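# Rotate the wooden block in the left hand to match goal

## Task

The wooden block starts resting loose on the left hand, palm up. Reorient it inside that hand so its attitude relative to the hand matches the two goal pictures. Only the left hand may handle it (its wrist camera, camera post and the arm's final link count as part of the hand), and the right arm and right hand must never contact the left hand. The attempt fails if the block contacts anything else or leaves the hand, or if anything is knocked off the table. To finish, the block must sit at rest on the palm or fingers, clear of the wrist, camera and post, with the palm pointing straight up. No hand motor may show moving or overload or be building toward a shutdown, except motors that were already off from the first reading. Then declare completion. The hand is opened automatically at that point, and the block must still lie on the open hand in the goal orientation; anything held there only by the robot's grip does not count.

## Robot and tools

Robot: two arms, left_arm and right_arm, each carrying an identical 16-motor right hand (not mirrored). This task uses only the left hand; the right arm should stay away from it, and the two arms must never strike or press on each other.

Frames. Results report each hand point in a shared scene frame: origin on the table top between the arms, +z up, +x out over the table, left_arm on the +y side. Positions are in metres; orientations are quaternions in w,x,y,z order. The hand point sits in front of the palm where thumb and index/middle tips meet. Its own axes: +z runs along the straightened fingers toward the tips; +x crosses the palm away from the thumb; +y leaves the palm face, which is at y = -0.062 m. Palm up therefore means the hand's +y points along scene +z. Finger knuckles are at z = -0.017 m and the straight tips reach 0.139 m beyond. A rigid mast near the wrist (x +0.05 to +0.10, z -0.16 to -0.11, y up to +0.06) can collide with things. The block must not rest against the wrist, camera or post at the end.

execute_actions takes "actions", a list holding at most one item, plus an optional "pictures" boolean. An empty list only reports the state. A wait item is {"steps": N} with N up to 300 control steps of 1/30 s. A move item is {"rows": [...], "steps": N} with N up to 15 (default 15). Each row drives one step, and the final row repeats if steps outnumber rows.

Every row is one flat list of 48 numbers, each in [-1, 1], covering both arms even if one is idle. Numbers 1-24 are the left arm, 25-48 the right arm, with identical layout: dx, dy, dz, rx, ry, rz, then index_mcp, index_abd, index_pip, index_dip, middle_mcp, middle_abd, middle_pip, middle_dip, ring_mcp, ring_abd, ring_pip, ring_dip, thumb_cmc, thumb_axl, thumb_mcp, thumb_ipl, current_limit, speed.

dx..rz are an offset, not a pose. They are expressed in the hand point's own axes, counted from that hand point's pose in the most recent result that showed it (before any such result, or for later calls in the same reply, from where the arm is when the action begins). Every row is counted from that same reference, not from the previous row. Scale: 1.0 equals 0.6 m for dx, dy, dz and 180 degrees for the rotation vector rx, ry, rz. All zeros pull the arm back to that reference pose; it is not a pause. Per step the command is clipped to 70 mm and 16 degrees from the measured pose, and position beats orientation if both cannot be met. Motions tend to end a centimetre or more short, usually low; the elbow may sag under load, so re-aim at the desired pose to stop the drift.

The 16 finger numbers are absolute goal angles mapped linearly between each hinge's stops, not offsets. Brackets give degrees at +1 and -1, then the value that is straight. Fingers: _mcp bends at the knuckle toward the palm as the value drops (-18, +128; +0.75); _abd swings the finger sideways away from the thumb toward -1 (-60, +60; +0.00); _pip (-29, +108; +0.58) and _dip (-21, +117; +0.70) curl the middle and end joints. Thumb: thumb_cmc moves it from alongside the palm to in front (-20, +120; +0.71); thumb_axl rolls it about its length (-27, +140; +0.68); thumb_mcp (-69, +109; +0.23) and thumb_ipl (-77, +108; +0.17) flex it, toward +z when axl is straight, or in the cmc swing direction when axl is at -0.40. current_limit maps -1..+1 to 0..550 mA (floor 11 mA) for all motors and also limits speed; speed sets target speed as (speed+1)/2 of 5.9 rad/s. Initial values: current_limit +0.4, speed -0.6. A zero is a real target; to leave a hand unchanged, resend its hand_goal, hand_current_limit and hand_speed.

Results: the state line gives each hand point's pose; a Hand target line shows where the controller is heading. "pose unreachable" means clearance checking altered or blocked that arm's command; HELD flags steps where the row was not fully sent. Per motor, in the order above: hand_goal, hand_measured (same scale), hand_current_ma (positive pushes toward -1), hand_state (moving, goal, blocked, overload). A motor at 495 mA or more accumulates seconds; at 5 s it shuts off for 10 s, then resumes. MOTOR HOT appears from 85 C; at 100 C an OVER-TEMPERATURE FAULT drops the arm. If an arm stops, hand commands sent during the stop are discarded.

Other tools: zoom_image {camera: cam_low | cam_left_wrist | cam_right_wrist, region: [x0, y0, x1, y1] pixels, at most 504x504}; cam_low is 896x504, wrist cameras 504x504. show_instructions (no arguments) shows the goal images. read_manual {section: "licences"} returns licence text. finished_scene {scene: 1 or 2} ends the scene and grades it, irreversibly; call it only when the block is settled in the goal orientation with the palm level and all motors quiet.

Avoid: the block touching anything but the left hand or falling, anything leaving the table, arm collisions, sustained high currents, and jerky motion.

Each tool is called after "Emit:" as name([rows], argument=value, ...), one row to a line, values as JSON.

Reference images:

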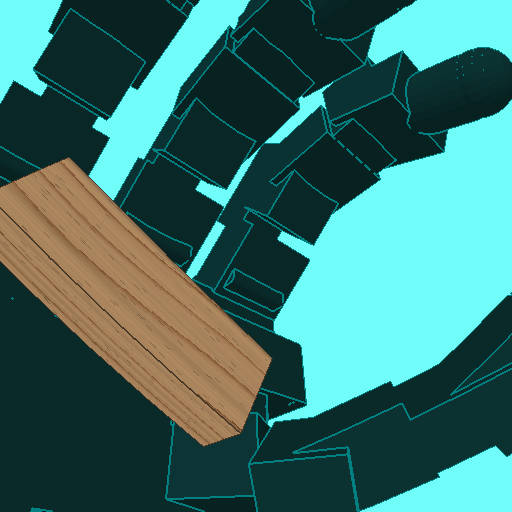

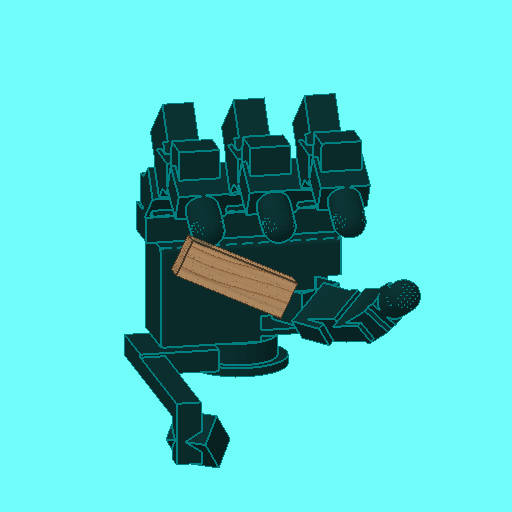

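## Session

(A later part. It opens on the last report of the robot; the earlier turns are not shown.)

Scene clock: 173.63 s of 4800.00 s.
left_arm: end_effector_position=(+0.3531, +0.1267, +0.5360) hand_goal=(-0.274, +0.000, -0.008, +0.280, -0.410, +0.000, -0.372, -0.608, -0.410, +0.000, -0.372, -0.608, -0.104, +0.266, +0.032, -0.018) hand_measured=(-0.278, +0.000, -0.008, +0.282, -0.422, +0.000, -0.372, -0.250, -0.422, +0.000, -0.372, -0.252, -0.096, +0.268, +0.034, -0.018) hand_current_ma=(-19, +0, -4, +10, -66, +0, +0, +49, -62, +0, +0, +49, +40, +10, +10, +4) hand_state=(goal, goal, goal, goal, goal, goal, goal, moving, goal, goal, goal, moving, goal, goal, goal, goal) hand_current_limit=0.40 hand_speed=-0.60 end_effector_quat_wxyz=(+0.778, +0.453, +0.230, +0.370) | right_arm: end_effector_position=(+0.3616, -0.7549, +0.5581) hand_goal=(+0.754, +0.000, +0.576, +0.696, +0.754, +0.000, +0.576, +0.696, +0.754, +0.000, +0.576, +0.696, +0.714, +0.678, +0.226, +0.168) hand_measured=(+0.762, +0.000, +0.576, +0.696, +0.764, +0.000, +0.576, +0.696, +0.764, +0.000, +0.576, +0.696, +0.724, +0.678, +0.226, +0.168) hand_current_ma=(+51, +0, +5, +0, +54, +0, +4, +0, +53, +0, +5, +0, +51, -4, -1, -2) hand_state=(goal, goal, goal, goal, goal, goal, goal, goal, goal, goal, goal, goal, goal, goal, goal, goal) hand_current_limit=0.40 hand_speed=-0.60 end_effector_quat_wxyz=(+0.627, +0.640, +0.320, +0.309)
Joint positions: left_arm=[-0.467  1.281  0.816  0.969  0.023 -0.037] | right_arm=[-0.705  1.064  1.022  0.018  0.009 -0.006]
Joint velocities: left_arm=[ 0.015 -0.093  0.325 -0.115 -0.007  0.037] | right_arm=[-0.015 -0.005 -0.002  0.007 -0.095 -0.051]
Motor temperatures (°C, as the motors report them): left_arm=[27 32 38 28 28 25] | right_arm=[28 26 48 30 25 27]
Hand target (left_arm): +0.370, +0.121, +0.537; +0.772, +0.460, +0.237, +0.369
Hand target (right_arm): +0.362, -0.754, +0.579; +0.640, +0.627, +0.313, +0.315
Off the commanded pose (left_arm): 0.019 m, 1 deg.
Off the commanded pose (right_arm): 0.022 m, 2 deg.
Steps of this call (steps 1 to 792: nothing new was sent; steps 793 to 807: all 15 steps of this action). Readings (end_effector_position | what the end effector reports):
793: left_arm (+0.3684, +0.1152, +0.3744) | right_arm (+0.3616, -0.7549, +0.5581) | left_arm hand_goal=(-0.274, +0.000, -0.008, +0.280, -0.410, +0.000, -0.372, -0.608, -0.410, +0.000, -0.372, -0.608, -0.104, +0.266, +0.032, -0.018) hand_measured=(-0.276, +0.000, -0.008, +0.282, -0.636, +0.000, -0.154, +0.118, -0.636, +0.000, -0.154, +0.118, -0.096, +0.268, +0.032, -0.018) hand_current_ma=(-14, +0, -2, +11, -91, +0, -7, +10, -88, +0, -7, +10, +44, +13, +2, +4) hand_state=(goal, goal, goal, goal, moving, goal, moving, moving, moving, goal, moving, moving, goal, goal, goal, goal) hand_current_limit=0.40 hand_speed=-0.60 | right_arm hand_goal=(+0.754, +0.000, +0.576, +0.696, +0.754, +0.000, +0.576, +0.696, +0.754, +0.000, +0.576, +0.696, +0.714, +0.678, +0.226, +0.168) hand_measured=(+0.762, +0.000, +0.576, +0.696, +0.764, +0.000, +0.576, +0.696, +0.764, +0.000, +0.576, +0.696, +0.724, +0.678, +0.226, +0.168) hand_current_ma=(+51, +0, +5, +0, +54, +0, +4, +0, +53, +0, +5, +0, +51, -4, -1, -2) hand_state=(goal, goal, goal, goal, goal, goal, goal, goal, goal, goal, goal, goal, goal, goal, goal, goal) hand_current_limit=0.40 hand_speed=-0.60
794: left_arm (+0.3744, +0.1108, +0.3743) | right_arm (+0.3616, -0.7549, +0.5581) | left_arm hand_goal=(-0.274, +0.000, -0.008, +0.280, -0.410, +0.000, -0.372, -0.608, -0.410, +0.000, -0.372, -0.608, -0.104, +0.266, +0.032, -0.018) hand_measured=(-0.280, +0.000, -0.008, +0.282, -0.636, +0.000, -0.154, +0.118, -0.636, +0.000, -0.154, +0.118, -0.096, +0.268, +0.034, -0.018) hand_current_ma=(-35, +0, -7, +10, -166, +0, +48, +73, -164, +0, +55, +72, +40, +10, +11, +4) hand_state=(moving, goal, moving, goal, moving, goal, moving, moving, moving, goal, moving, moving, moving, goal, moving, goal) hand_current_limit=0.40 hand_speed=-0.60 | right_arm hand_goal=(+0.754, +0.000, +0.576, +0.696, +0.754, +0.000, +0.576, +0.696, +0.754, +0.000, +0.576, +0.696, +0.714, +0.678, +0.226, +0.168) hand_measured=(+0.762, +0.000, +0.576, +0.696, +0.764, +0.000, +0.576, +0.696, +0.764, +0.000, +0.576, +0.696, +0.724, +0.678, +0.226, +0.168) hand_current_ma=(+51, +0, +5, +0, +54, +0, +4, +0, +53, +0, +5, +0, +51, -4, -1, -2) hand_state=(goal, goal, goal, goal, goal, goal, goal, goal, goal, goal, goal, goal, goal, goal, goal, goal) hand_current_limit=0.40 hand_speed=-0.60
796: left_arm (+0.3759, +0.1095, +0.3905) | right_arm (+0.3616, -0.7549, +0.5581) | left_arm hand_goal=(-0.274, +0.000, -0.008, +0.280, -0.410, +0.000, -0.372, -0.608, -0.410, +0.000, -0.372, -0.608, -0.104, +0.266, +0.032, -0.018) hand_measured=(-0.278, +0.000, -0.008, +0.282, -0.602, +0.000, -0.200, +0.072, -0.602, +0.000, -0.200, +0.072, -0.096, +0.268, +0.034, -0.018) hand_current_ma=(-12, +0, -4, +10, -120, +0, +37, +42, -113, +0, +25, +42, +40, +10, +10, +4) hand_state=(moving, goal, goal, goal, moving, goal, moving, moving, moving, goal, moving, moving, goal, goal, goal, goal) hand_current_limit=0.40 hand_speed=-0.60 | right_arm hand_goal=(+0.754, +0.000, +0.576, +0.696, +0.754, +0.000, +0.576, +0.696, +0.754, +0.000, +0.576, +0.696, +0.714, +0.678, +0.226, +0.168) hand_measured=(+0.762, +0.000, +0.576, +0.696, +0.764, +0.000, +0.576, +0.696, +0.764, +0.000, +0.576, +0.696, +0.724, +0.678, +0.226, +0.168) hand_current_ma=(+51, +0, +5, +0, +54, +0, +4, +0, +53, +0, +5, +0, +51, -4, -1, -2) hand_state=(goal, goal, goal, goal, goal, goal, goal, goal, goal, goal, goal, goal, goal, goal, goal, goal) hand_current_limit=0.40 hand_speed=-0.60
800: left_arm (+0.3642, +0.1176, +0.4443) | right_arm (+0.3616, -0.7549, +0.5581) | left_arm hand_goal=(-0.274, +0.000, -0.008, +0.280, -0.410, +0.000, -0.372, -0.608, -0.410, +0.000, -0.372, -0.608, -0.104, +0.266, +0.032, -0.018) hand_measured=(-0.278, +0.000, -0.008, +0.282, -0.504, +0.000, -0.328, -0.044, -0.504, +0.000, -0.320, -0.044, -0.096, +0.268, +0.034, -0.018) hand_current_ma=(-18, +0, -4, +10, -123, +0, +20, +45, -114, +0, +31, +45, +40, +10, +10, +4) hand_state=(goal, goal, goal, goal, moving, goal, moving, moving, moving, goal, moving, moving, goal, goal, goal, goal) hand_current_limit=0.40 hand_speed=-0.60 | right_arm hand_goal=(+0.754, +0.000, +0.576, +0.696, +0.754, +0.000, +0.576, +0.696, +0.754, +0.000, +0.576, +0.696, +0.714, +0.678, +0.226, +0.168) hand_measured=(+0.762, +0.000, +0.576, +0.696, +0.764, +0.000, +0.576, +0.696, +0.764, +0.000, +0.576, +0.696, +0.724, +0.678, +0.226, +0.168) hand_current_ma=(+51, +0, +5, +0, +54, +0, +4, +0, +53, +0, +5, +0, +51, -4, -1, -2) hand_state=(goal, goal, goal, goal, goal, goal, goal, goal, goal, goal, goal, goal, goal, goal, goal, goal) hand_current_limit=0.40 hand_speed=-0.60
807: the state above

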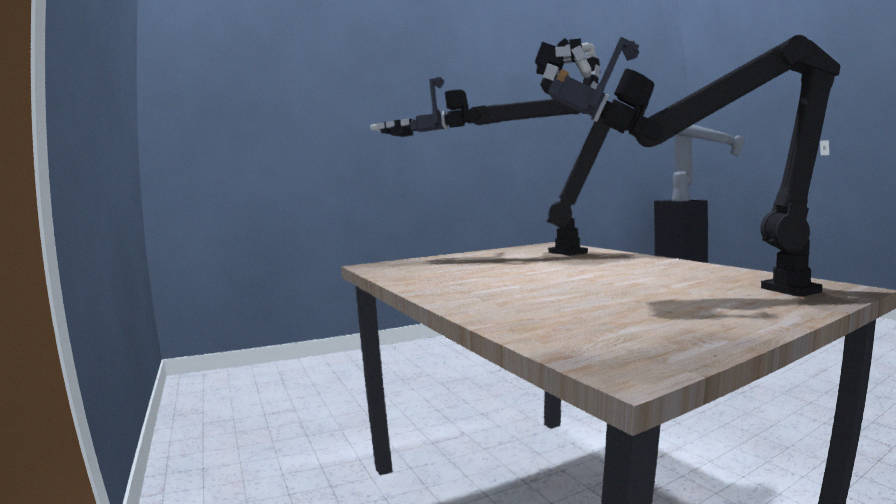

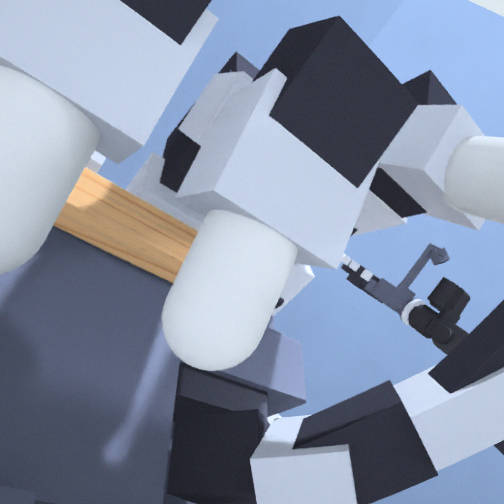

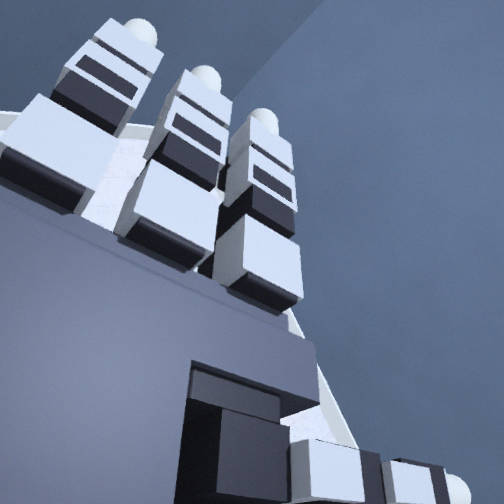

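Emit:
execute_actions([
  {"rows": [[0, 0.03, 0.02, -0.15, 0, 0, -0.274, 0, -0.008, 0.28, -0.41, 0, -0.372, -0.609, -0.41, 0, -0.372, -0.609, -0.104, 0.266, 0.032, -0.018, 0.4, -0.6, 0, 0.036, 0, -0.013, 0, 0, 0.754, 0, 0.576, 0.696, 0.754, 0, 0.576, 0.696, 0.754, 0, 0.576, 0.696, 0.714, 0.678, 0.226, 0.168, 0.4, -0.6]], "steps": 15},
])

Scene clock: 178.27 s of 4800.00 s.
left_arm: end_effector_position=(+0.3727, +0.1192, +0.5232) hand_goal=(-0.274, +0.000, -0.008, +0.280, -0.410, +0.000, -0.372, -0.608, -0.410, +0.000, -0.372, -0.608, -0.104, +0.266, +0.032, -0.018) hand_measured=(-0.280, +0.000, -0.008, +0.282, -0.420, +0.000, -0.372, -0.606, -0.418, +0.000, -0.372, -0.606, -0.098, +0.268, +0.034, -0.018) hand_current_ma=(-31, +0, -5, +10, -51, +0, -2, +13, -47, +0, -2, +13, +35, +9, +10, +4) hand_state=(goal, goal, goal, goal, goal, goal, goal, goal, goal, goal, goal, goal, goal, goal, goal, goal) hand_current_limit=0.40 hand_speed=-0.60 end_effector_quat_wxyz=(+0.846, +0.299, +0.162, +0.412) | right_arm: end_effector_position=(+0.3616, -0.7549, +0.5581) hand_goal=(+0.754, +0.000, +0.576, +0.696, +0.754, +0.000, +0.576, +0.696, +0.754, +0.000, +0.576, +0.696, +0.714, +0.678, +0.226, +0.168) hand_measured=(+0.762, +0.000, +0.576, +0.696, +0.764, +0.000, +0.576, +0.696, +0.764, +0.000, +0.576, +0.696, +0.724, +0.678, +0.226, +0.168) hand_current_ma=(+51, +0, +5, +0, +54, +0, +4, +0, +53, +0, +5, +0, +51, -4, -1, -2) hand_state=(goal, goal, goal, goal, goal, goal, goal, goal, goal, goal, goal, goal, goal, goal, goal, goal) hand_current_limit=0.40 hand_speed=-0.60 end_effector_quat_wxyz=(+0.627, +0.640, +0.320, +0.309)
Joint positions: left_arm=[-0.465  1.637  1.004  1.51  -0.005 -0.037] | right_arm=[-0.705  1.064  1.022  0.018  0.009 -0.006]
Joint velocities: left_arm=[ 0.015 -0.054  0.037  0.11  -0.007 -0.037] | right_arm=[-0.015  0.005 -0.002  0.012  0.007 -0.051]
Motor temperatures (°C, as the motors report them): left_arm=[27 32 39 28 28 25] | right_arm=[28 26 48 30 25 27]
Hand target (left_arm): +0.354, +0.127, +0.557; +0.862, +0.258, +0.140, +0.413
Hand target (right_arm): +0.362, -0.754, +0.579; +0.640, +0.627, +0.313, +0.315
Off the commanded pose (left_arm): 0.039 m, 6 deg.
Off the commanded pose (right_arm): 0.022 m, 2 deg.
Steps of this call (steps 1 to 124: nothing new was sent; steps 125 to 139: all 15 steps of this action). Readings (end_effector_position | what the end effector reports):
125: left_arm (+0.3628, +0.1216, +0.5281) | right_arm (+0.3616, -0.7549, +0.5581) | left_arm hand_goal=(-0.274, +0.000, -0.008, +0.280, -0.410, +0.000, -0.372, -0.608, -0.410, +0.000, -0.372, -0.608, -0.104, +0.266, +0.032, -0.018) hand_measured=(-0.278, +0.000, -0.008, +0.282, -0.422, +0.000, -0.372, -0.606, -0.420, +0.000, -0.372, -0.606, -0.096, +0.268, +0.034, -0.018) hand_current_ma=(-19, +0, -4, +10, -64, +0, -1, +14, -60, +0, -1, +14, +40, +10, +10, +4) hand_state=(goal, goal, goal, goal, goal, goal, goal, goal, goal, goal, goal, goal, goal, goal, goal, goal) hand_current_limit=0.40 hand_speed=-0.60 | right_arm hand_goal=(+0.754, +0.000, +0.576, +0.696, +0.754, +0.000, +0.576, +0.696, +0.754, +0.000, +0.576, +0.696, +0.714, +0.678, +0.226, +0.168) hand_measured=(+0.762, +0.000, +0.576, +0.696, +0.764, +0.000, +0.576, +0.696, +0.764, +0.000, +0.576, +0.696, +0.724, +0.678, +0.226, +0.168) hand_current_ma=(+51, +0, +5, +0, +54, +0, +4, +0, +53, +0, +5, +0, +51, -4, -1, -2) hand_state=(goal, goal, goal, goal, goal, goal, goal, goal, goal, goal, goal, goal, goal, goal, goal, goal) hand_current_limit=0.40 hand_speed=-0.60
126: left_arm (+0.3564, +0.1276, +0.5337) | right_arm (+0.3616, -0.7549, +0.5581) | left_arm hand_goal=(-0.274, +0.000, -0.008, +0.280, -0.410, +0.000, -0.372, -0.608, -0.410, +0.000, -0.372, -0.608, -0.104, +0.266, +0.032, -0.018) hand_measured=(-0.276, +0.000, -0.008, +0.282, -0.420, +0.000, -0.372, -0.606, -0.418, +0.000, -0.372, -0.606, -0.096, +0.268, +0.032, -0.018) hand_current_ma=(-6, +0, -4, +10, -51, +0, -3, +13, -47, +0, -3, +13, +40, +11, +7, +4) hand_state=(moving, goal, goal, goal, moving, goal, goal, goal, moving, goal, goal, goal, goal, goal, goal, goal) hand_current_limit=0.40 hand_speed=-0.60 | right_arm hand_goal=(+0.754, +0.000, +0.576, +0.696, +0.754, +0.000, +0.576, +0.696, +0.754, +0.000, +0.576, +0.696, +0.714, +0.678, +0.226, +0.168) hand_measured=(+0.762, +0.000, +0.576, +0.696, +0.764, +0.000, +0.576, +0.696, +0.764, +0.000, +0.576, +0.696, +0.724, +0.678, +0.226, +0.168) hand_current_ma=(+51, +0, +5, +0, +54, +0, +4, +0, +53, +0, +5, +0, +51, -4, -1, -2) hand_state=(goal, goal, goal, goal, goal, goal, goal, goal, goal, goal, goal, goal, goal, goal, goal, goal) hand_current_limit=0.40 hand_speed=-0.60
128: left_arm (+0.3476, +0.1362, +0.5433) | right_arm (+0.3616, -0.7549, +0.5581) | left_arm hand_goal=(-0.274, +0.000, -0.008, +0.280, -0.410, +0.000, -0.372, -0.608, -0.410, +0.000, -0.372, -0.608, -0.104, +0.266, +0.032, -0.018) hand_measured=(-0.276, +0.000, -0.008, +0.282, -0.420, +0.000, -0.372, -0.606, -0.418, +0.000, -0.372, -0.606, -0.096, +0.268, +0.032, -0.018) hand_current_ma=(-24, +0, -4, +10, -51, +0, -2, +13, -47, +0, -2, +13, +38, +10, +8, +4) hand_state=(moving, goal, goal, goal, goal, goal, goal, goal, goal, goal, goal, goal, goal, goal, goal, goal) hand_current_limit=0.40 hand_speed=-0.60 | right_arm hand_goal=(+0.754, +0.000, +0.576, +0.696, +0.754, +0.000, +0.576, +0.696, +0.754, +0.000, +0.576, +0.696, +0.714, +0.678, +0.226, +0.168) hand_measured=(+0.762, +0.000, +0.576, +0.696, +0.764, +0.000, +0.576, +0.696, +0.764, +0.000, +0.576, +0.696, +0.724, +0.678, +0.226, +0.168) hand_current_ma=(+51, +0, +5, +0, +54, +0, +4, +0, +53, +0, +5, +0, +51, -4, -1, -2) hand_state=(goal, goal, goal, goal, goal, goal, goal, goal, goal, goal, goal, goal, goal, goal, goal, goal) hand_current_limit=0.40 hand_speed=-0.60
132: left_arm (+0.3583, +0.1297, +0.5422) | right_arm (+0.3616, -0.7549, +0.5581) | left_arm hand_goal=(-0.274, +0.000, -0.008, +0.280, -0.410, +0.000, -0.372, -0.608, -0.410, +0.000, -0.372, -0.608, -0.104, +0.266, +0.032, -0.018) hand_measured=(-0.280, +0.000, -0.008, +0.282, -0.420, +0.000, -0.372, -0.606, -0.418, +0.000, -0.372, -0.606, -0.098, +0.268, +0.034, -0.018) hand_current_ma=(-30, +0, -4, +10, -51, +0, -2, +13, -47, +0, -2, +13, +35, +9, +10, +4) hand_state=(goal, goal, goal, goal, goal, goal, goal, goal, goal, goal, goal, goal, goal, goal, goal, goal) hand_current_limit=0.40 hand_speed=-0.60 | right_arm hand_goal=(+0.754, +0.000, +0.576, +0.696, +0.754, +0.000, +0.576, +0.696, +0.754, +0.000, +0.576, +0.696, +0.714, +0.678, +0.226, +0.168) hand_measured=(+0.762, +0.000, +0.576, +0.696, +0.764, +0.000, +0.576, +0.696, +0.764, +0.000, +0.576, +0.696, +0.724, +0.678, +0.226, +0.168) hand_current_ma=(+51, +0, +5, +0, +54, +0, +4, +0, +53, +0, +5, +0, +51, -4, -1, -2) hand_state=(goal, goal, goal, goal, goal, goal, goal, goal, goal, goal, goal, goal, goal, goal, goal, goal) hand_current_limit=0.40 hand_speed=-0.60
139: the state above

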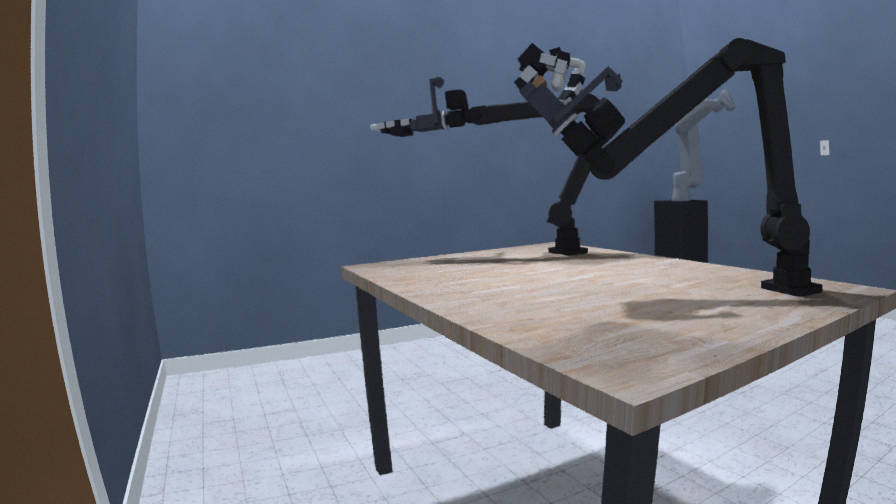

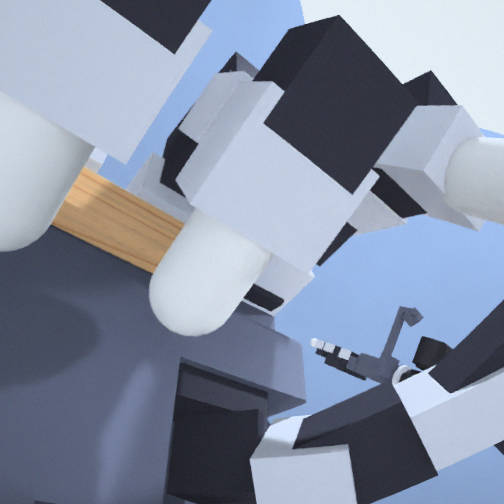

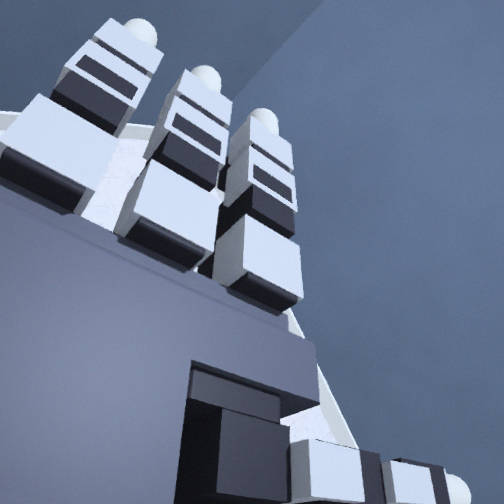

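Emit:
execute_actions([
  {"rows": [[0, 0.03, 0.03, -0.03, 0, 0, -0.274, 0, -0.008, 0.28, -0.62, 0, -0.226, -0.464, -0.62, 0, -0.226, -0.464, -0.104, 0.266, 0.032, -0.018, 0.4, -0.6, 0, 0.036, 0, -0.013, 0, 0, 0.754, 0, 0.576, 0.696, 0.754, 0, 0.576, 0.696, 0.754, 0, 0.576, 0.696, 0.714, 0.678, 0.226, 0.168, 0.4, -0.6]], "steps": 15},
])

Scene clock: 183.77 s of 4800.00 s.
left_arm: end_effector_position=(+0.3720, +0.1199, +0.5325) hand_goal=(-0.274, +0.000, -0.008, +0.280, -0.620, +0.000, -0.226, -0.464, -0.620, +0.000, -0.226, -0.464, -0.104, +0.266, +0.032, -0.018) hand_measured=(-0.280, +0.000, -0.008, +0.282, -0.628, +0.000, -0.234, -0.466, -0.626, +0.000, -0.232, -0.466, -0.098, +0.268, +0.034, -0.018) hand_current_ma=(-32, +0, -5, +10, -39, +0, -37, -13, -39, +0, -38, -13, +35, +9, +10, +4) hand_state=(goal, goal, goal, goal, goal, goal, goal, goal, goal, goal, goal, goal, goal, goal, goal, goal) hand_current_limit=0.40 hand_speed=-0.60 end_effector_quat_wxyz=(+0.851, +0.282, +0.153, +0.414) | right_arm: end_effector_position=(+0.3616, -0.7549, +0.5581) hand_goal=(+0.754, +0.000, +0.576, +0.696, +0.754, +0.000, +0.576, +0.696, +0.754, +0.000, +0.576, +0.696, +0.714, +0.678, +0.226, +0.168) hand_measured=(+0.762, +0.000, +0.576, +0.696, +0.764, +0.000, +0.576, +0.696, +0.764, +0.000, +0.576, +0.696, +0.724, +0.678, +0.226, +0.168) hand_current_ma=(+51, +0, +5, +0, +54, +0, +4, +0, +53, +0, +5, +0, +51, -4, -1, -2) hand_state=(goal, goal, goal, goal, goal, goal, goal, goal, goal, goal, goal, goal, goal, goal, goal, goal) hand_current_limit=0.40 hand_speed=-0.60 end_effector_quat_wxyz=(+0.627, +0.640, +0.320, +0.309)
Joint positions: left_arm=[-0.465  1.647  1.036  1.528 -0.005 -0.037] | right_arm=[-0.705  1.064  1.022  0.018  0.009 -0.006]
Joint velocities: left_arm=[-0.015 -0.015 -0.017 -0.002 -0.037 -0.007] | right_arm=[-0.015 -0.005  0.012  0.017 -0.022  0.007]
Motor temperatures (°C, as the motors report them): left_arm=[27 32 40 28 28 25] | right_arm=[28 26 48 30 25 27]
Hand target (left_arm): +0.371, +0.122, +0.548; +0.859, +0.259, +0.143, +0.418
Hand target (right_arm): +0.362, -0.754, +0.579; +0.640, +0.627, +0.313, +0.315
Off the commanded pose (left_arm): 0.016 m, 3 deg.
Off the commanded pose (right_arm): 0.022 m, 2 deg.
Steps of this call (steps 1 to 150: nothing new was sent; steps 151 to 165: all 15 steps of this action). Readings (end_effector_position | what the end effector reports):
151: left_arm (+0.3675, +0.1231, +0.5299) | right_arm (+0.3616, -0.7549, +0.5581) | left_arm hand_goal=(-0.274, +0.000, -0.008, +0.280, -0.620, +0.000, -0.226, -0.464, -0.620, +0.000, -0.226, -0.464, -0.104, +0.266, +0.032, -0.018) hand_measured=(-0.280, +0.000, -0.008, +0.282, -0.420, +0.000, -0.372, -0.606, -0.418, +0.000, -0.372, -0.606, -0.098, +0.268, +0.034, -0.018) hand_current_ma=(-31, +0, -5, +10, -51, +0, -2, +13, -47, +0, -2, +13, +35, +9, +10, +4) hand_state=(goal, goal, goal, goal, moving, goal, moving, moving, moving, goal, moving, moving, goal, goal, goal, goal) hand_current_limit=0.40 hand_speed=-0.60 | right_arm hand_goal=(+0.754, +0.000, +0.576, +0.696, +0.754, +0.000, +0.576, +0.696, +0.754, +0.000, +0.576, +0.696, +0.714, +0.678, +0.226, +0.168) hand_measured=(+0.762, +0.000, +0.576, +0.696, +0.764, +0.000, +0.576, +0.696, +0.764, +0.000, +0.576, +0.696, +0.724, +0.678, +0.226, +0.168) hand_current_ma=(+51, +0, +5, +0, +54, +0, +4, +0, +53, +0, +5, +0, +51, -4, -1, -2) hand_state=(goal, goal, goal, goal, goal, goal, goal, goal, goal, goal, goal, goal, goal, goal, goal, goal) hand_current_limit=0.40 hand_speed=-0.60
152: left_arm (+0.3679, +0.1228, +0.5309) | right_arm (+0.3616, -0.7549, +0.5581) | left_arm hand_goal=(-0.274, +0.000, -0.008, +0.280, -0.620, +0.000, -0.226, -0.464, -0.620, +0.000, -0.226, -0.464, -0.104, +0.266, +0.032, -0.018) hand_measured=(-0.280, +0.000, -0.008, +0.282, -0.420, +0.000, -0.372, -0.606, -0.418, +0.000, -0.372, -0.606, -0.098, +0.268, +0.034, -0.018) hand_current_ma=(-33, +0, -5, +10, +13, +0, -71, -58, +17, +0, -78, -58, +35, +9, +10, +4) hand_state=(goal, goal, goal, goal, moving, goal, moving, moving, moving, goal, moving, moving, goal, goal, goal, goal) hand_current_limit=0.40 hand_speed=-0.60 | right_arm hand_goal=(+0.754, +0.000, +0.576, +0.696, +0.754, +0.000, +0.576, +0.696, +0.754, +0.000, +0.576, +0.696, +0.714, +0.678, +0.226, +0.168) hand_measured=(+0.762, +0.000, +0.576, +0.696, +0.764, +0.000, +0.576, +0.696, +0.764, +0.000, +0.576, +0.696, +0.724, +0.678, +0.226, +0.168) hand_current_ma=(+51, +0, +5, +0, +54, +0, +4, +0, +53, +0, +5, +0, +51, -4, -1, -2) hand_state=(goal, goal, goal, goal, goal, goal, goal, goal, goal, goal, goal, goal, goal, goal, goal, goal) hand_current_limit=0.40 hand_speed=-0.60
154: left_arm (+0.3698, +0.1215, +0.5330) | right_arm (+0.3616, -0.7549, +0.5581) | left_arm hand_goal=(-0.274, +0.000, -0.008, +0.280, -0.620, +0.000, -0.226, -0.464, -0.620, +0.000, -0.226, -0.464, -0.104, +0.266, +0.032, -0.018) hand_measured=(-0.280, +0.000, -0.008, +0.282, -0.458, +0.000, -0.332, -0.562, -0.458, +0.000, -0.332, -0.562, -0.098, +0.268, +0.034, -0.018) hand_current_ma=(-32, +0, -5, +10, +16, +0, -78, -43, +14, +0, -62, -43, +35, +9, +10, +4) hand_state=(goal, goal, goal, goal, moving, goal, moving, moving, moving, goal, moving, moving, goal, goal, goal, goal) hand_current_limit=0.40 hand_speed=-0.60 | right_arm hand_goal=(+0.754, +0.000, +0.576, +0.696, +0.754, +0.000, +0.576, +0.696, +0.754, +0.000, +0.576, +0.696, +0.714, +0.678, +0.226, +0.168) hand_measured=(+0.762, +0.000, +0.576, +0.696, +0.764, +0.000, +0.576, +0.696, +0.764, +0.000, +0.576, +0.696, +0.724, +0.678, +0.226, +0.168) hand_current_ma=(+51, +0, +5, +0, +54, +0, +4, +0, +53, +0, +5, +0, +51, -4, -1, -2) hand_state=(goal, goal, goal, goal, goal, goal, goal, goal, goal, goal, goal, goal, goal, goal, goal, goal) hand_current_limit=0.40 hand_speed=-0.60
158: left_arm (+0.3717, +0.1201, +0.5328) | right_arm (+0.3616, -0.7549, +0.5581) | left_arm hand_goal=(-0.274, +0.000, -0.008, +0.280, -0.620, +0.000, -0.226, -0.464, -0.620, +0.000, -0.226, -0.464, -0.104, +0.266, +0.032, -0.018) hand_measured=(-0.280, +0.000, -0.008, +0.282, -0.580, +0.000, -0.238, -0.470, -0.580, +0.000, -0.238, -0.470, -0.098, +0.268, +0.034, -0.018) hand_current_ma=(-32, +0, -5, +10, -5, +0, -31, -5, -6, +0, -27, -5, +35, +9, +10, +4) hand_state=(goal, goal, goal, goal, moving, goal, moving, moving, moving, goal, moving, moving, goal, goal, goal, goal) hand_current_limit=0.40 hand_speed=-0.60 | right_arm hand_goal=(+0.754, +0.000, +0.576, +0.696, +0.754, +0.000, +0.576, +0.696, +0.754, +0.000, +0.576, +0.696, +0.714, +0.678, +0.226, +0.168) hand_measured=(+0.762, +0.000, +0.576, +0.696, +0.764, +0.000, +0.576, +0.696, +0.764, +0.000, +0.576, +0.696, +0.724, +0.678, +0.226, +0.168) hand_current_ma=(+51, +0, +5, +0, +54, +0, +4, +0, +53, +0, +5, +0, +51, -4, -1, -2) hand_state=(goal, goal, goal, goal, goal, goal, goal, goal, goal, goal, goal, goal, goal, goal, goal, goal) hand_current_limit=0.40 hand_speed=-0.60
165: the state above

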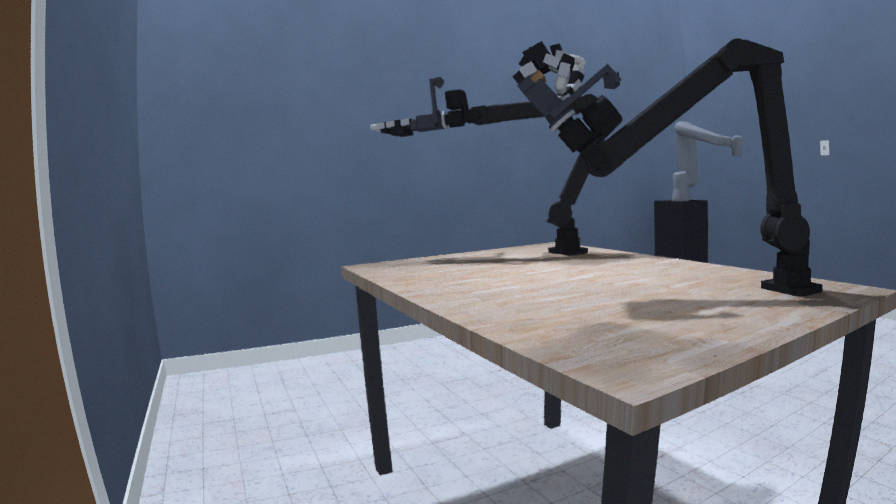

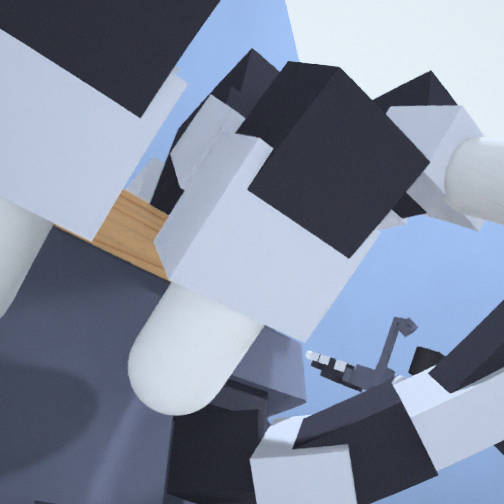

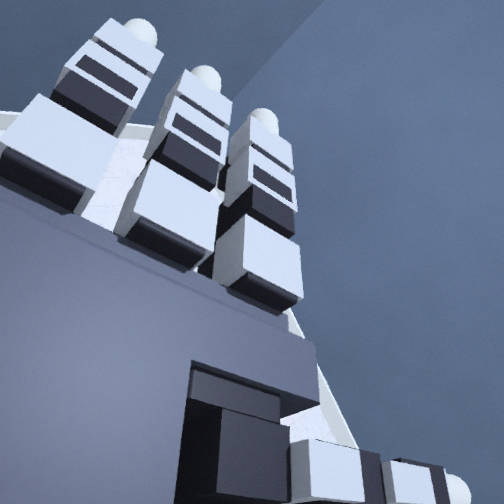

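Emit:
zoom_image(camera="cam_low", region=[490, 30, 640, 140])

Region (490, 30, 640, 140) of cam_low's 896x504 image, scaled by 3.360, with more detail than that image has; it fills the top 370 rows of this view, and the rest is white.

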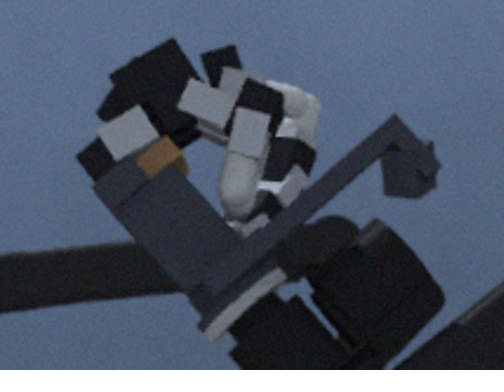

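Emit:
execute_actions([
  {"rows": [[0, 0.18, 0.22, -0.14, 0, 0, -0.274, 0, -0.008, 0.28, -0.41, 0, -0.372, -0.609, -0.41, 0, -0.372, -0.609, -0.104, 0.266, 0.032, -0.018, 0.4, -0.6, 0, 0.036, 0, -0.013, 0, 0, 0.754, 0, 0.576, 0.696, 0.754, 0, 0.576, 0.696, 0.754, 0, 0.576, 0.696, 0.714, 0.678, 0.226, 0.168, 0.4, -0.6]], "steps": 15},
])

Scene clock: 196.73 s of 4800.00 s.
left_arm: end_effector_position=(+0.3613, +0.1313, +0.6995) hand_goal=(-0.274, +0.000, -0.008, +0.280, -0.410, +0.000, -0.372, -0.608, -0.410, +0.000, -0.372, -0.608, -0.104, +0.266, +0.032, -0.018) hand_measured=(-0.282, +0.000, -0.010, +0.282, -0.428, +0.000, -0.372, -0.606, -0.428, +0.000, -0.372, -0.606, -0.100, +0.268, +0.034, -0.018) hand_current_ma=(-47, +0, -8, +10, -100, +0, +5, +18, -94, +0, +5, +18, +19, +8, +17, +4) hand_state=(goal, goal, goal, goal, moving, goal, goal, goal, moving, goal, goal, goal, moving, goal, goal, goal) hand_current_limit=0.40 hand_speed=-0.60 end_effector_quat_wxyz=(+0.894, +0.089, +0.060, +0.435) | right_arm: end_effector_position=(+0.3616, -0.7549, +0.5581) hand_goal=(+0.754, +0.000, +0.576, +0.696, +0.754, +0.000, +0.576, +0.696, +0.754, +0.000, +0.576, +0.696, +0.714, +0.678, +0.226, +0.168) hand_measured=(+0.762, +0.000, +0.576, +0.696, +0.764, +0.000, +0.576, +0.696, +0.764, +0.000, +0.576, +0.696, +0.724, +0.678, +0.226, +0.168) hand_current_ma=(+51, +0, +5, +0, +54, +0, +4, +0, +53, +0, +5, +0, +51, -4, -1, -2) hand_state=(goal, goal, goal, goal, goal, goal, goal, goal, goal, goal, goal, goal, goal, goal, goal, goal) hand_current_limit=0.40 hand_speed=-0.60 end_effector_quat_wxyz=(+0.627, +0.640, +0.320, +0.309)
Joint positions: left_arm=[-0.465  1.738  1.597  1.498 -0.022 -0.037] | right_arm=[-0.705  1.064  1.022  0.018  0.009 -0.006]
Joint velocities: left_arm=[-0.005  0.005  0.247 -0.076  0.051  0.007] | right_arm=[0.015 0.005 0.007 0.007 0.022 0.037]
Motor temperatures (°C, as the motors report them): left_arm=[27 32 41 28 28 25] | right_arm=[28 26 49 30 25 27]
Hand target (left_arm): +0.370, +0.128, +0.703; +0.893, +0.089, +0.062, +0.437
Hand target (right_arm): +0.362, -0.754, +0.579; +0.640, +0.627, +0.313, +0.315
Off the commanded pose (left_arm): 0.011 m, 0 deg.
Off the commanded pose (right_arm): 0.022 m, 2 deg.
Steps of this call (steps 1 to 374: nothing new was sent; steps 375 to 389: all 15 steps of this action). Readings (end_effector_position | what the end effector reports):
375: left_arm (+0.3717, +0.1206, +0.5367) | right_arm (+0.3616, -0.7549, +0.5581) | left_arm hand_goal=(-0.274, +0.000, -0.008, +0.280, -0.410, +0.000, -0.372, -0.608, -0.410, +0.000, -0.372, -0.608, -0.104, +0.266, +0.032, -0.018) hand_measured=(-0.280, +0.000, -0.008, +0.282, -0.628, +0.000, -0.234, -0.466, -0.626, +0.000, -0.232, -0.466, -0.098, +0.268, +0.034, -0.018) hand_current_ma=(-32, +0, -5, +10, -39, +0, -37, -13, -39, +0, -37, -13, +35, +9, +10, +4) hand_state=(goal, goal, goal, goal, moving, goal, moving, moving, moving, goal, moving, moving, goal, goal, goal, goal) hand_current_limit=0.40 hand_speed=-0.60 | right_arm hand_goal=(+0.754, +0.000, +0.576, +0.696, +0.754, +0.000, +0.576, +0.696, +0.754, +0.000, +0.576, +0.696, +0.714, +0.678, +0.226, +0.168) hand_measured=(+0.762, +0.000, +0.576, +0.696, +0.764, +0.000, +0.576, +0.696, +0.764, +0.000, +0.576, +0.696, +0.724, +0.678, +0.226, +0.168) hand_current_ma=(+51, +0, +5, +0, +54, +0, +4, +0, +53, +0, +5, +0, +51, -4, -1, -2) hand_state=(goal, goal, goal, goal, goal, goal, goal, goal, goal, goal, goal, goal, goal, goal, goal, goal) hand_current_limit=0.40 hand_speed=-0.60
376: left_arm (+0.3729, +0.1203, +0.5437) | right_arm (+0.3616, -0.7549, +0.5581) | left_arm hand_goal=(-0.274, +0.000, -0.008, +0.280, -0.410, +0.000, -0.372, -0.608, -0.410, +0.000, -0.372, -0.608, -0.104, +0.266, +0.032, -0.018) hand_measured=(-0.282, +0.000, -0.010, +0.282, -0.628, +0.000, -0.234, -0.466, -0.628, +0.000, -0.232, -0.466, -0.098, +0.268, +0.034, -0.018) hand_current_ma=(-56, +0, -11, +10, -131, +0, +31, +62, -134, +0, +38, +62, +35, +9, +22, +4) hand_state=(moving, goal, moving, goal, moving, goal, moving, moving, moving, goal, moving, moving, goal, goal, moving, goal) hand_current_limit=0.40 hand_speed=-0.60 | right_arm hand_goal=(+0.754, +0.000, +0.576, +0.696, +0.754, +0.000, +0.576, +0.696, +0.754, +0.000, +0.576, +0.696, +0.714, +0.678, +0.226, +0.168) hand_measured=(+0.762, +0.000, +0.576, +0.696, +0.764, +0.000, +0.576, +0.696, +0.764, +0.000, +0.576, +0.696, +0.724, +0.678, +0.226, +0.168) hand_current_ma=(+51, +0, +5, +0, +54, +0, +4, +0, +53, +0, +5, +0, +51, -4, -1, -2) hand_state=(goal, goal, goal, goal, goal, goal, goal, goal, goal, goal, goal, goal, goal, goal, goal, goal) hand_current_limit=0.40 hand_speed=-0.60
378: left_arm (+0.3754, +0.1193, +0.5665) | right_arm (+0.3616, -0.7549, +0.5581) | left_arm hand_goal=(-0.274, +0.000, -0.008, +0.280, -0.410, +0.000, -0.372, -0.608, -0.410, +0.000, -0.372, -0.608, -0.104, +0.266, +0.032, -0.018) hand_measured=(-0.282, +0.000, -0.010, +0.282, -0.604, +0.000, -0.274, -0.508, -0.602, +0.000, -0.274, -0.508, -0.098, +0.268, +0.034, -0.018) hand_current_ma=(-47, +0, -8, +10, -160, +0, +45, +46, -150, +0, +33, +46, +35, +9, +17, +4) hand_state=(goal, goal, goal, goal, moving, goal, moving, moving, moving, goal, moving, moving, goal, goal, goal, goal) hand_current_limit=0.40 hand_speed=-0.60 | right_arm hand_goal=(+0.754, +0.000, +0.576, +0.696, +0.754, +0.000, +0.576, +0.696, +0.754, +0.000, +0.576, +0.696, +0.714, +0.678, +0.226, +0.168) hand_measured=(+0.762, +0.000, +0.576, +0.696, +0.764, +0.000, +0.576, +0.696, +0.764, +0.000, +0.576, +0.696, +0.724, +0.678, +0.226, +0.168) hand_current_ma=(+51, +0, +5, +0, +54, +0, +4, +0, +53, +0, +5, +0, +51, -4, -1, -2) hand_state=(goal, goal, goal, goal, goal, goal, goal, goal, goal, goal, goal, goal, goal, goal, goal, goal) hand_current_limit=0.40 hand_speed=-0.60
382: left_arm (+0.3742, +0.1216, +0.6242) | right_arm (+0.3616, -0.7549, +0.5581) | left_arm hand_goal=(-0.274, +0.000, -0.008, +0.280, -0.410, +0.000, -0.372, -0.608, -0.410, +0.000, -0.372, -0.608, -0.104, +0.266, +0.032, -0.018) hand_measured=(-0.282, +0.000, -0.010, +0.282, -0.522, +0.000, -0.368, -0.600, -0.520, +0.000, -0.368, -0.600, -0.098, +0.268, +0.034, -0.018) hand_current_ma=(-47, +0, -8, +10, -163, +0, -3, +10, -153, +0, -4, +10, +35, +9, +17, +4) hand_state=(goal, goal, goal, goal, moving, goal, moving, moving, moving, goal, moving, moving, goal, goal, goal, goal) hand_current_limit=0.40 hand_speed=-0.60 | right_arm hand_goal=(+0.754, +0.000, +0.576, +0.696, +0.754, +0.000, +0.576, +0.696, +0.754, +0.000, +0.576, +0.696, +0.714, +0.678, +0.226, +0.168) hand_measured=(+0.762, +0.000, +0.576, +0.696, +0.764, +0.000, +0.576, +0.696, +0.764, +0.000, +0.576, +0.696, +0.724, +0.678, +0.226, +0.168) hand_current_ma=(+51, +0, +5, +0, +54, +0, +4, +0, +53, +0, +5, +0, +51, -4, -1, -2) hand_state=(goal, goal, goal, goal, goal, goal, goal, goal, goal, goal, goal, goal, goal, goal, goal, goal) hand_current_limit=0.40 hand_speed=-0.60
389: the state above

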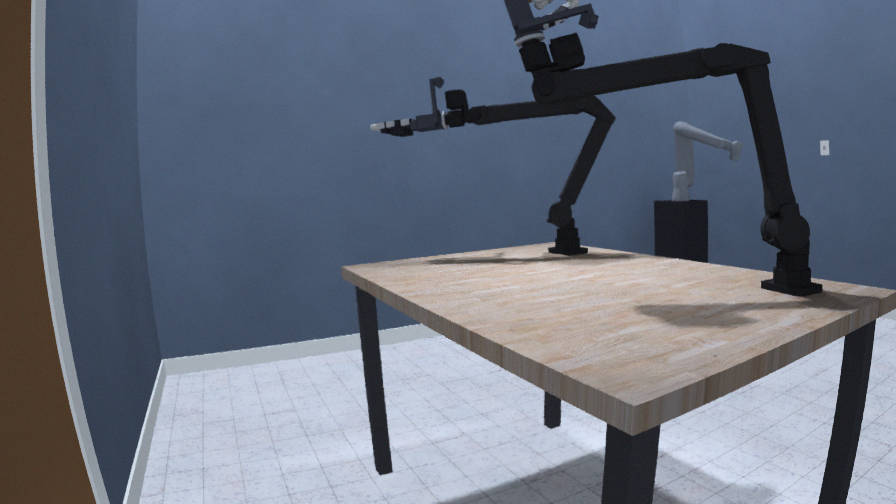

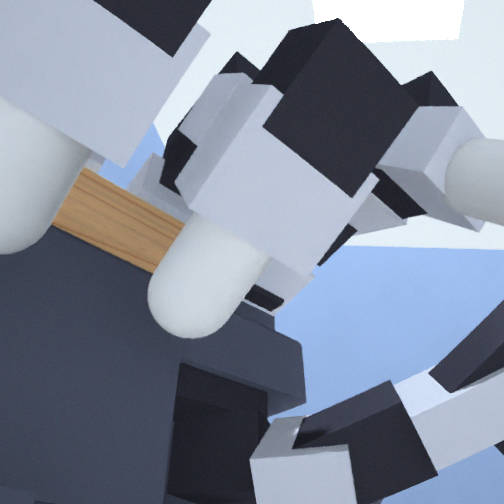

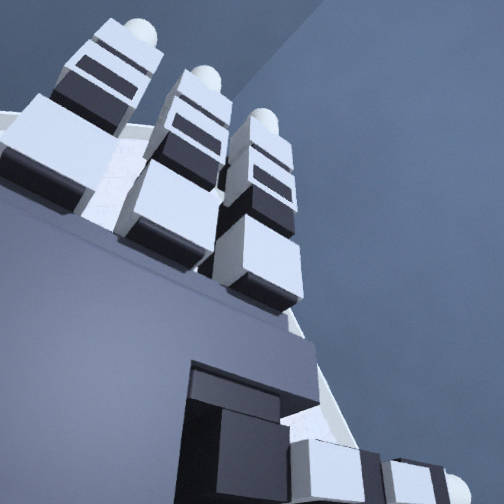

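Emit:
execute_actions([
  {"steps": 15},
])

Scene clock: 198.33 s of 4800.00 s.
left_arm: end_effector_position=(+0.3692, +0.1256, +0.6946) hand_goal=(-0.274, +0.000, -0.008, +0.280, -0.410, +0.000, -0.372, -0.608, -0.410, +0.000, -0.372, -0.608, -0.104, +0.266, +0.032, -0.018) hand_measured=(-0.282, +0.000, -0.010, +0.282, -0.428, +0.000, -0.372, -0.606, -0.428, +0.000, -0.372, -0.606, -0.100, +0.268, +0.034, -0.018) hand_current_ma=(-47, +0, -8, +10, -101, +0, +5, +18, -96, +0, +5, +18, +19, +8, +17, +4) hand_state=(goal, goal, goal, goal, goal, goal, goal, goal, goal, goal, goal, goal, goal, goal, goal, goal) hand_current_limit=0.40 hand_speed=-0.60 end_effector_quat_wxyz=(+0.893, +0.097, +0.064, +0.435) | right_arm: end_effector_position=(+0.3616, -0.7549, +0.5581) hand_goal=(+0.754, +0.000, +0.576, +0.696, +0.754, +0.000, +0.576, +0.696, +0.754, +0.000, +0.576, +0.696, +0.714, +0.678, +0.226, +0.168) hand_measured=(+0.762, +0.000, +0.576, +0.696, +0.764, +0.000, +0.576, +0.696, +0.764, +0.000, +0.576, +0.696, +0.724, +0.678, +0.226, +0.168) hand_current_ma=(+51, +0, +5, +0, +54, +0, +4, +0, +53, +0, +5, +0, +51, -4, -1, -2) hand_state=(goal, goal, goal, goal, goal, goal, goal, goal, goal, goal, goal, goal, goal, goal, goal, goal) hand_current_limit=0.40 hand_speed=-0.60 end_effector_quat_wxyz=(+0.627, +0.640, +0.320, +0.309)
Joint positions: left_arm=[-0.465  1.753  1.603  1.489 -0.022 -0.037] | right_arm=[-0.705  1.064  1.022  0.018  0.009 -0.006]
Joint velocities: left_arm=[-0.005  0.005  0.012 -0.007 -0.037  0.007] | right_arm=[-0.015  0.005  0.002 -0.007 -0.037 -0.081]
Motor temperatures (°C, as the motors report them): left_arm=[27 33 41 28 28 25] | right_arm=[28 26 49 30 25 27]
Hand target (left_arm): +0.370, +0.128, +0.703; +0.893, +0.089, +0.062, +0.437
Hand target (right_arm): +0.362, -0.754, +0.579; +0.640, +0.627, +0.313, +0.315
Off the commanded pose (left_arm): 0.009 m, 1 deg.
Off the commanded pose (right_arm): 0.022 m, 2 deg.
Steps of this call (steps 1 to 48: nothing new was sent). Readings (end_effector_position | what the end effector reports):
1: left_arm (+0.3608, +0.1317, +0.7014) | right_arm (+0.3616, -0.7549, +0.5581) | left_arm hand_goal=(-0.274, +0.000, -0.008, +0.280, -0.410, +0.000, -0.372, -0.608, -0.410, +0.000, -0.372, -0.608, -0.104, +0.266, +0.032, -0.018) hand_measured=(-0.282, +0.000, -0.010, +0.282, -0.428, +0.000, -0.372, -0.606, -0.428, +0.000, -0.372, -0.606, -0.100, +0.268, +0.034, -0.018) hand_current_ma=(-47, +0, -8, +10, -101, +0, +5, +18, -96, +0, +5, +18, +19, +8, +17, +4) hand_state=(goal, goal, goal, goal, goal, goal, goal, goal, goal, goal, goal, goal, goal, goal, goal, goal) hand_current_limit=0.40 hand_speed=-0.60 | right_arm hand_goal=(+0.754, +0.000, +0.576, +0.696, +0.754, +0.000, +0.576, +0.696, +0.754, +0.000, +0.576, +0.696, +0.714, +0.678, +0.226, +0.168) hand_measured=(+0.762, +0.000, +0.576, +0.696, +0.764, +0.000, +0.576, +0.696, +0.764, +0.000, +0.576, +0.696, +0.724, +0.678, +0.226, +0.168) hand_current_ma=(+51, +0, +5, +0, +54, +0, +4, +0, +53, +0, +5, +0, +51, -4, -1, -2) hand_state=(goal, goal, goal, goal, goal, goal, goal, goal, goal, goal, goal, goal, goal, goal, goal, goal) hand_current_limit=0.40 hand_speed=-0.60
2: left_arm (+0.3609, +0.1316, +0.7017) | right_arm (+0.3616, -0.7549, +0.5581) | left_arm hand_goal=(-0.274, +0.000, -0.008, +0.280, -0.410, +0.000, -0.372, -0.608, -0.410, +0.000, -0.372, -0.608, -0.104, +0.266, +0.032, -0.018) hand_measured=(-0.282, +0.000, -0.010, +0.282, -0.428, +0.000, -0.372, -0.606, -0.428, +0.000, -0.372, -0.606, -0.100, +0.268, +0.034, -0.018) hand_current_ma=(-47, +0, -8, +10, -101, +0, +5, +18, -96, +0, +5, +18, +19, +8, +17, +4) hand_state=(goal, goal, goal, goal, goal, goal, goal, goal, goal, goal, goal, goal, goal, goal, goal, goal) hand_current_limit=0.40 hand_speed=-0.60 | right_arm hand_goal=(+0.754, +0.000, +0.576, +0.696, +0.754, +0.000, +0.576, +0.696, +0.754, +0.000, +0.576, +0.696, +0.714, +0.678, +0.226, +0.168) hand_measured=(+0.762, +0.000, +0.576, +0.696, +0.764, +0.000, +0.576, +0.696, +0.764, +0.000, +0.576, +0.696, +0.724, +0.678, +0.226, +0.168) hand_current_ma=(+51, +0, +5, +0, +54, +0, +4, +0, +53, +0, +5, +0, +51, -4, -1, -2) hand_state=(goal, goal, goal, goal, goal, goal, goal, goal, goal, goal, goal, goal, goal, goal, goal, goal) hand_current_limit=0.40 hand_speed=-0.60
4: left_arm (+0.3627, +0.1303, +0.7003) | right_arm (+0.3616, -0.7549, +0.5581) | left_arm hand_goal=(-0.274, +0.000, -0.008, +0.280, -0.410, +0.000, -0.372, -0.608, -0.410, +0.000, -0.372, -0.608, -0.104, +0.266, +0.032, -0.018) hand_measured=(-0.282, +0.000, -0.010, +0.282, -0.428, +0.000, -0.372, -0.606, -0.428, +0.000, -0.372, -0.606, -0.100, +0.268, +0.034, -0.018) hand_current_ma=(-47, +0, -8, +10, -101, +0, +5, +18, -96, +0, +5, +18, +19, +7, +17, +4) hand_state=(goal, goal, goal, goal, goal, goal, goal, goal, goal, goal, goal, goal, goal, goal, goal, goal) hand_current_limit=0.40 hand_speed=-0.60 | right_arm hand_goal=(+0.754, +0.000, +0.576, +0.696, +0.754, +0.000, +0.576, +0.696, +0.754, +0.000, +0.576, +0.696, +0.714, +0.678, +0.226, +0.168) hand_measured=(+0.762, +0.000, +0.576, +0.696, +0.764, +0.000, +0.576, +0.696, +0.764, +0.000, +0.576, +0.696, +0.724, +0.678, +0.226, +0.168) hand_current_ma=(+51, +0, +5, +0, +54, +0, +4, +0, +53, +0, +5, +0, +51, -4, -1, -2) hand_state=(goal, goal, goal, goal, goal, goal, goal, goal, goal, goal, goal, goal, goal, goal, goal, goal) hand_current_limit=0.40 hand_speed=-0.60
8: left_arm (+0.3671, +0.1271, +0.6966) | right_arm (+0.3616, -0.7549, +0.5581) | left_arm hand_goal=(-0.274, +0.000, -0.008, +0.280, -0.410, +0.000, -0.372, -0.608, -0.410, +0.000, -0.372, -0.608, -0.104, +0.266, +0.032, -0.018) hand_measured=(-0.282, +0.000, -0.010, +0.282, -0.428, +0.000, -0.372, -0.606, -0.428, +0.000, -0.372, -0.606, -0.100, +0.268, +0.034, -0.018) hand_current_ma=(-47, +0, -8, +10, -101, +0, +5, +18, -96, +0, +5, +18, +19, +8, +17, +4) hand_state=(goal, goal, goal, goal, goal, goal, goal, goal, goal, goal, goal, goal, goal, goal, goal, goal) hand_current_limit=0.40 hand_speed=-0.60 | right_arm hand_goal=(+0.754, +0.000, +0.576, +0.696, +0.754, +0.000, +0.576, +0.696, +0.754, +0.000, +0.576, +0.696, +0.714, +0.678, +0.226, +0.168) hand_measured=(+0.762, +0.000, +0.576, +0.696, +0.764, +0.000, +0.576, +0.696, +0.764, +0.000, +0.576, +0.696, +0.724, +0.678, +0.226, +0.168) hand_current_ma=(+51, +0, +5, +0, +54, +0, +4, +0, +53, +0, +5, +0, +51, -4, -1, -2) hand_state=(goal, goal, goal, goal, goal, goal, goal, goal, goal, goal, goal, goal, goal, goal, goal, goal) hand_current_limit=0.40 hand_speed=-0.60
48: the state above

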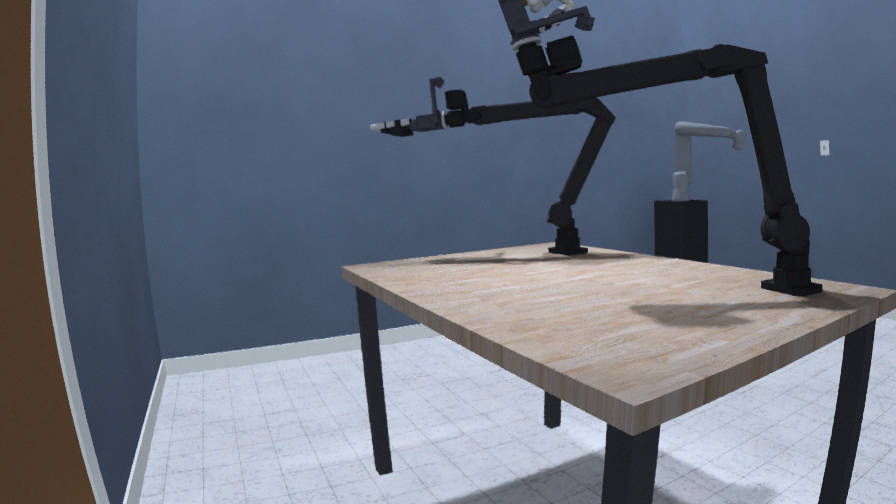

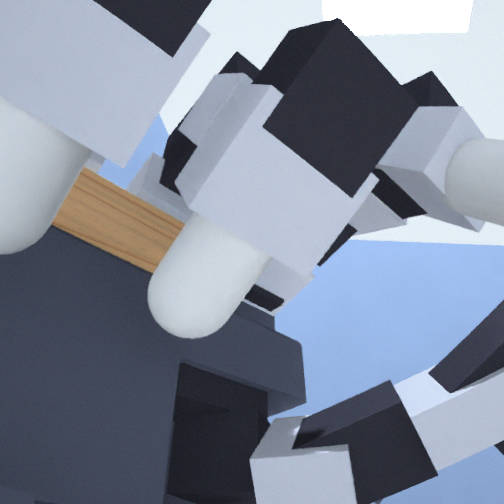

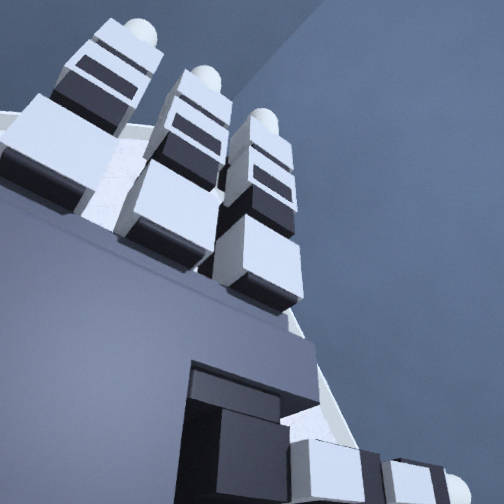

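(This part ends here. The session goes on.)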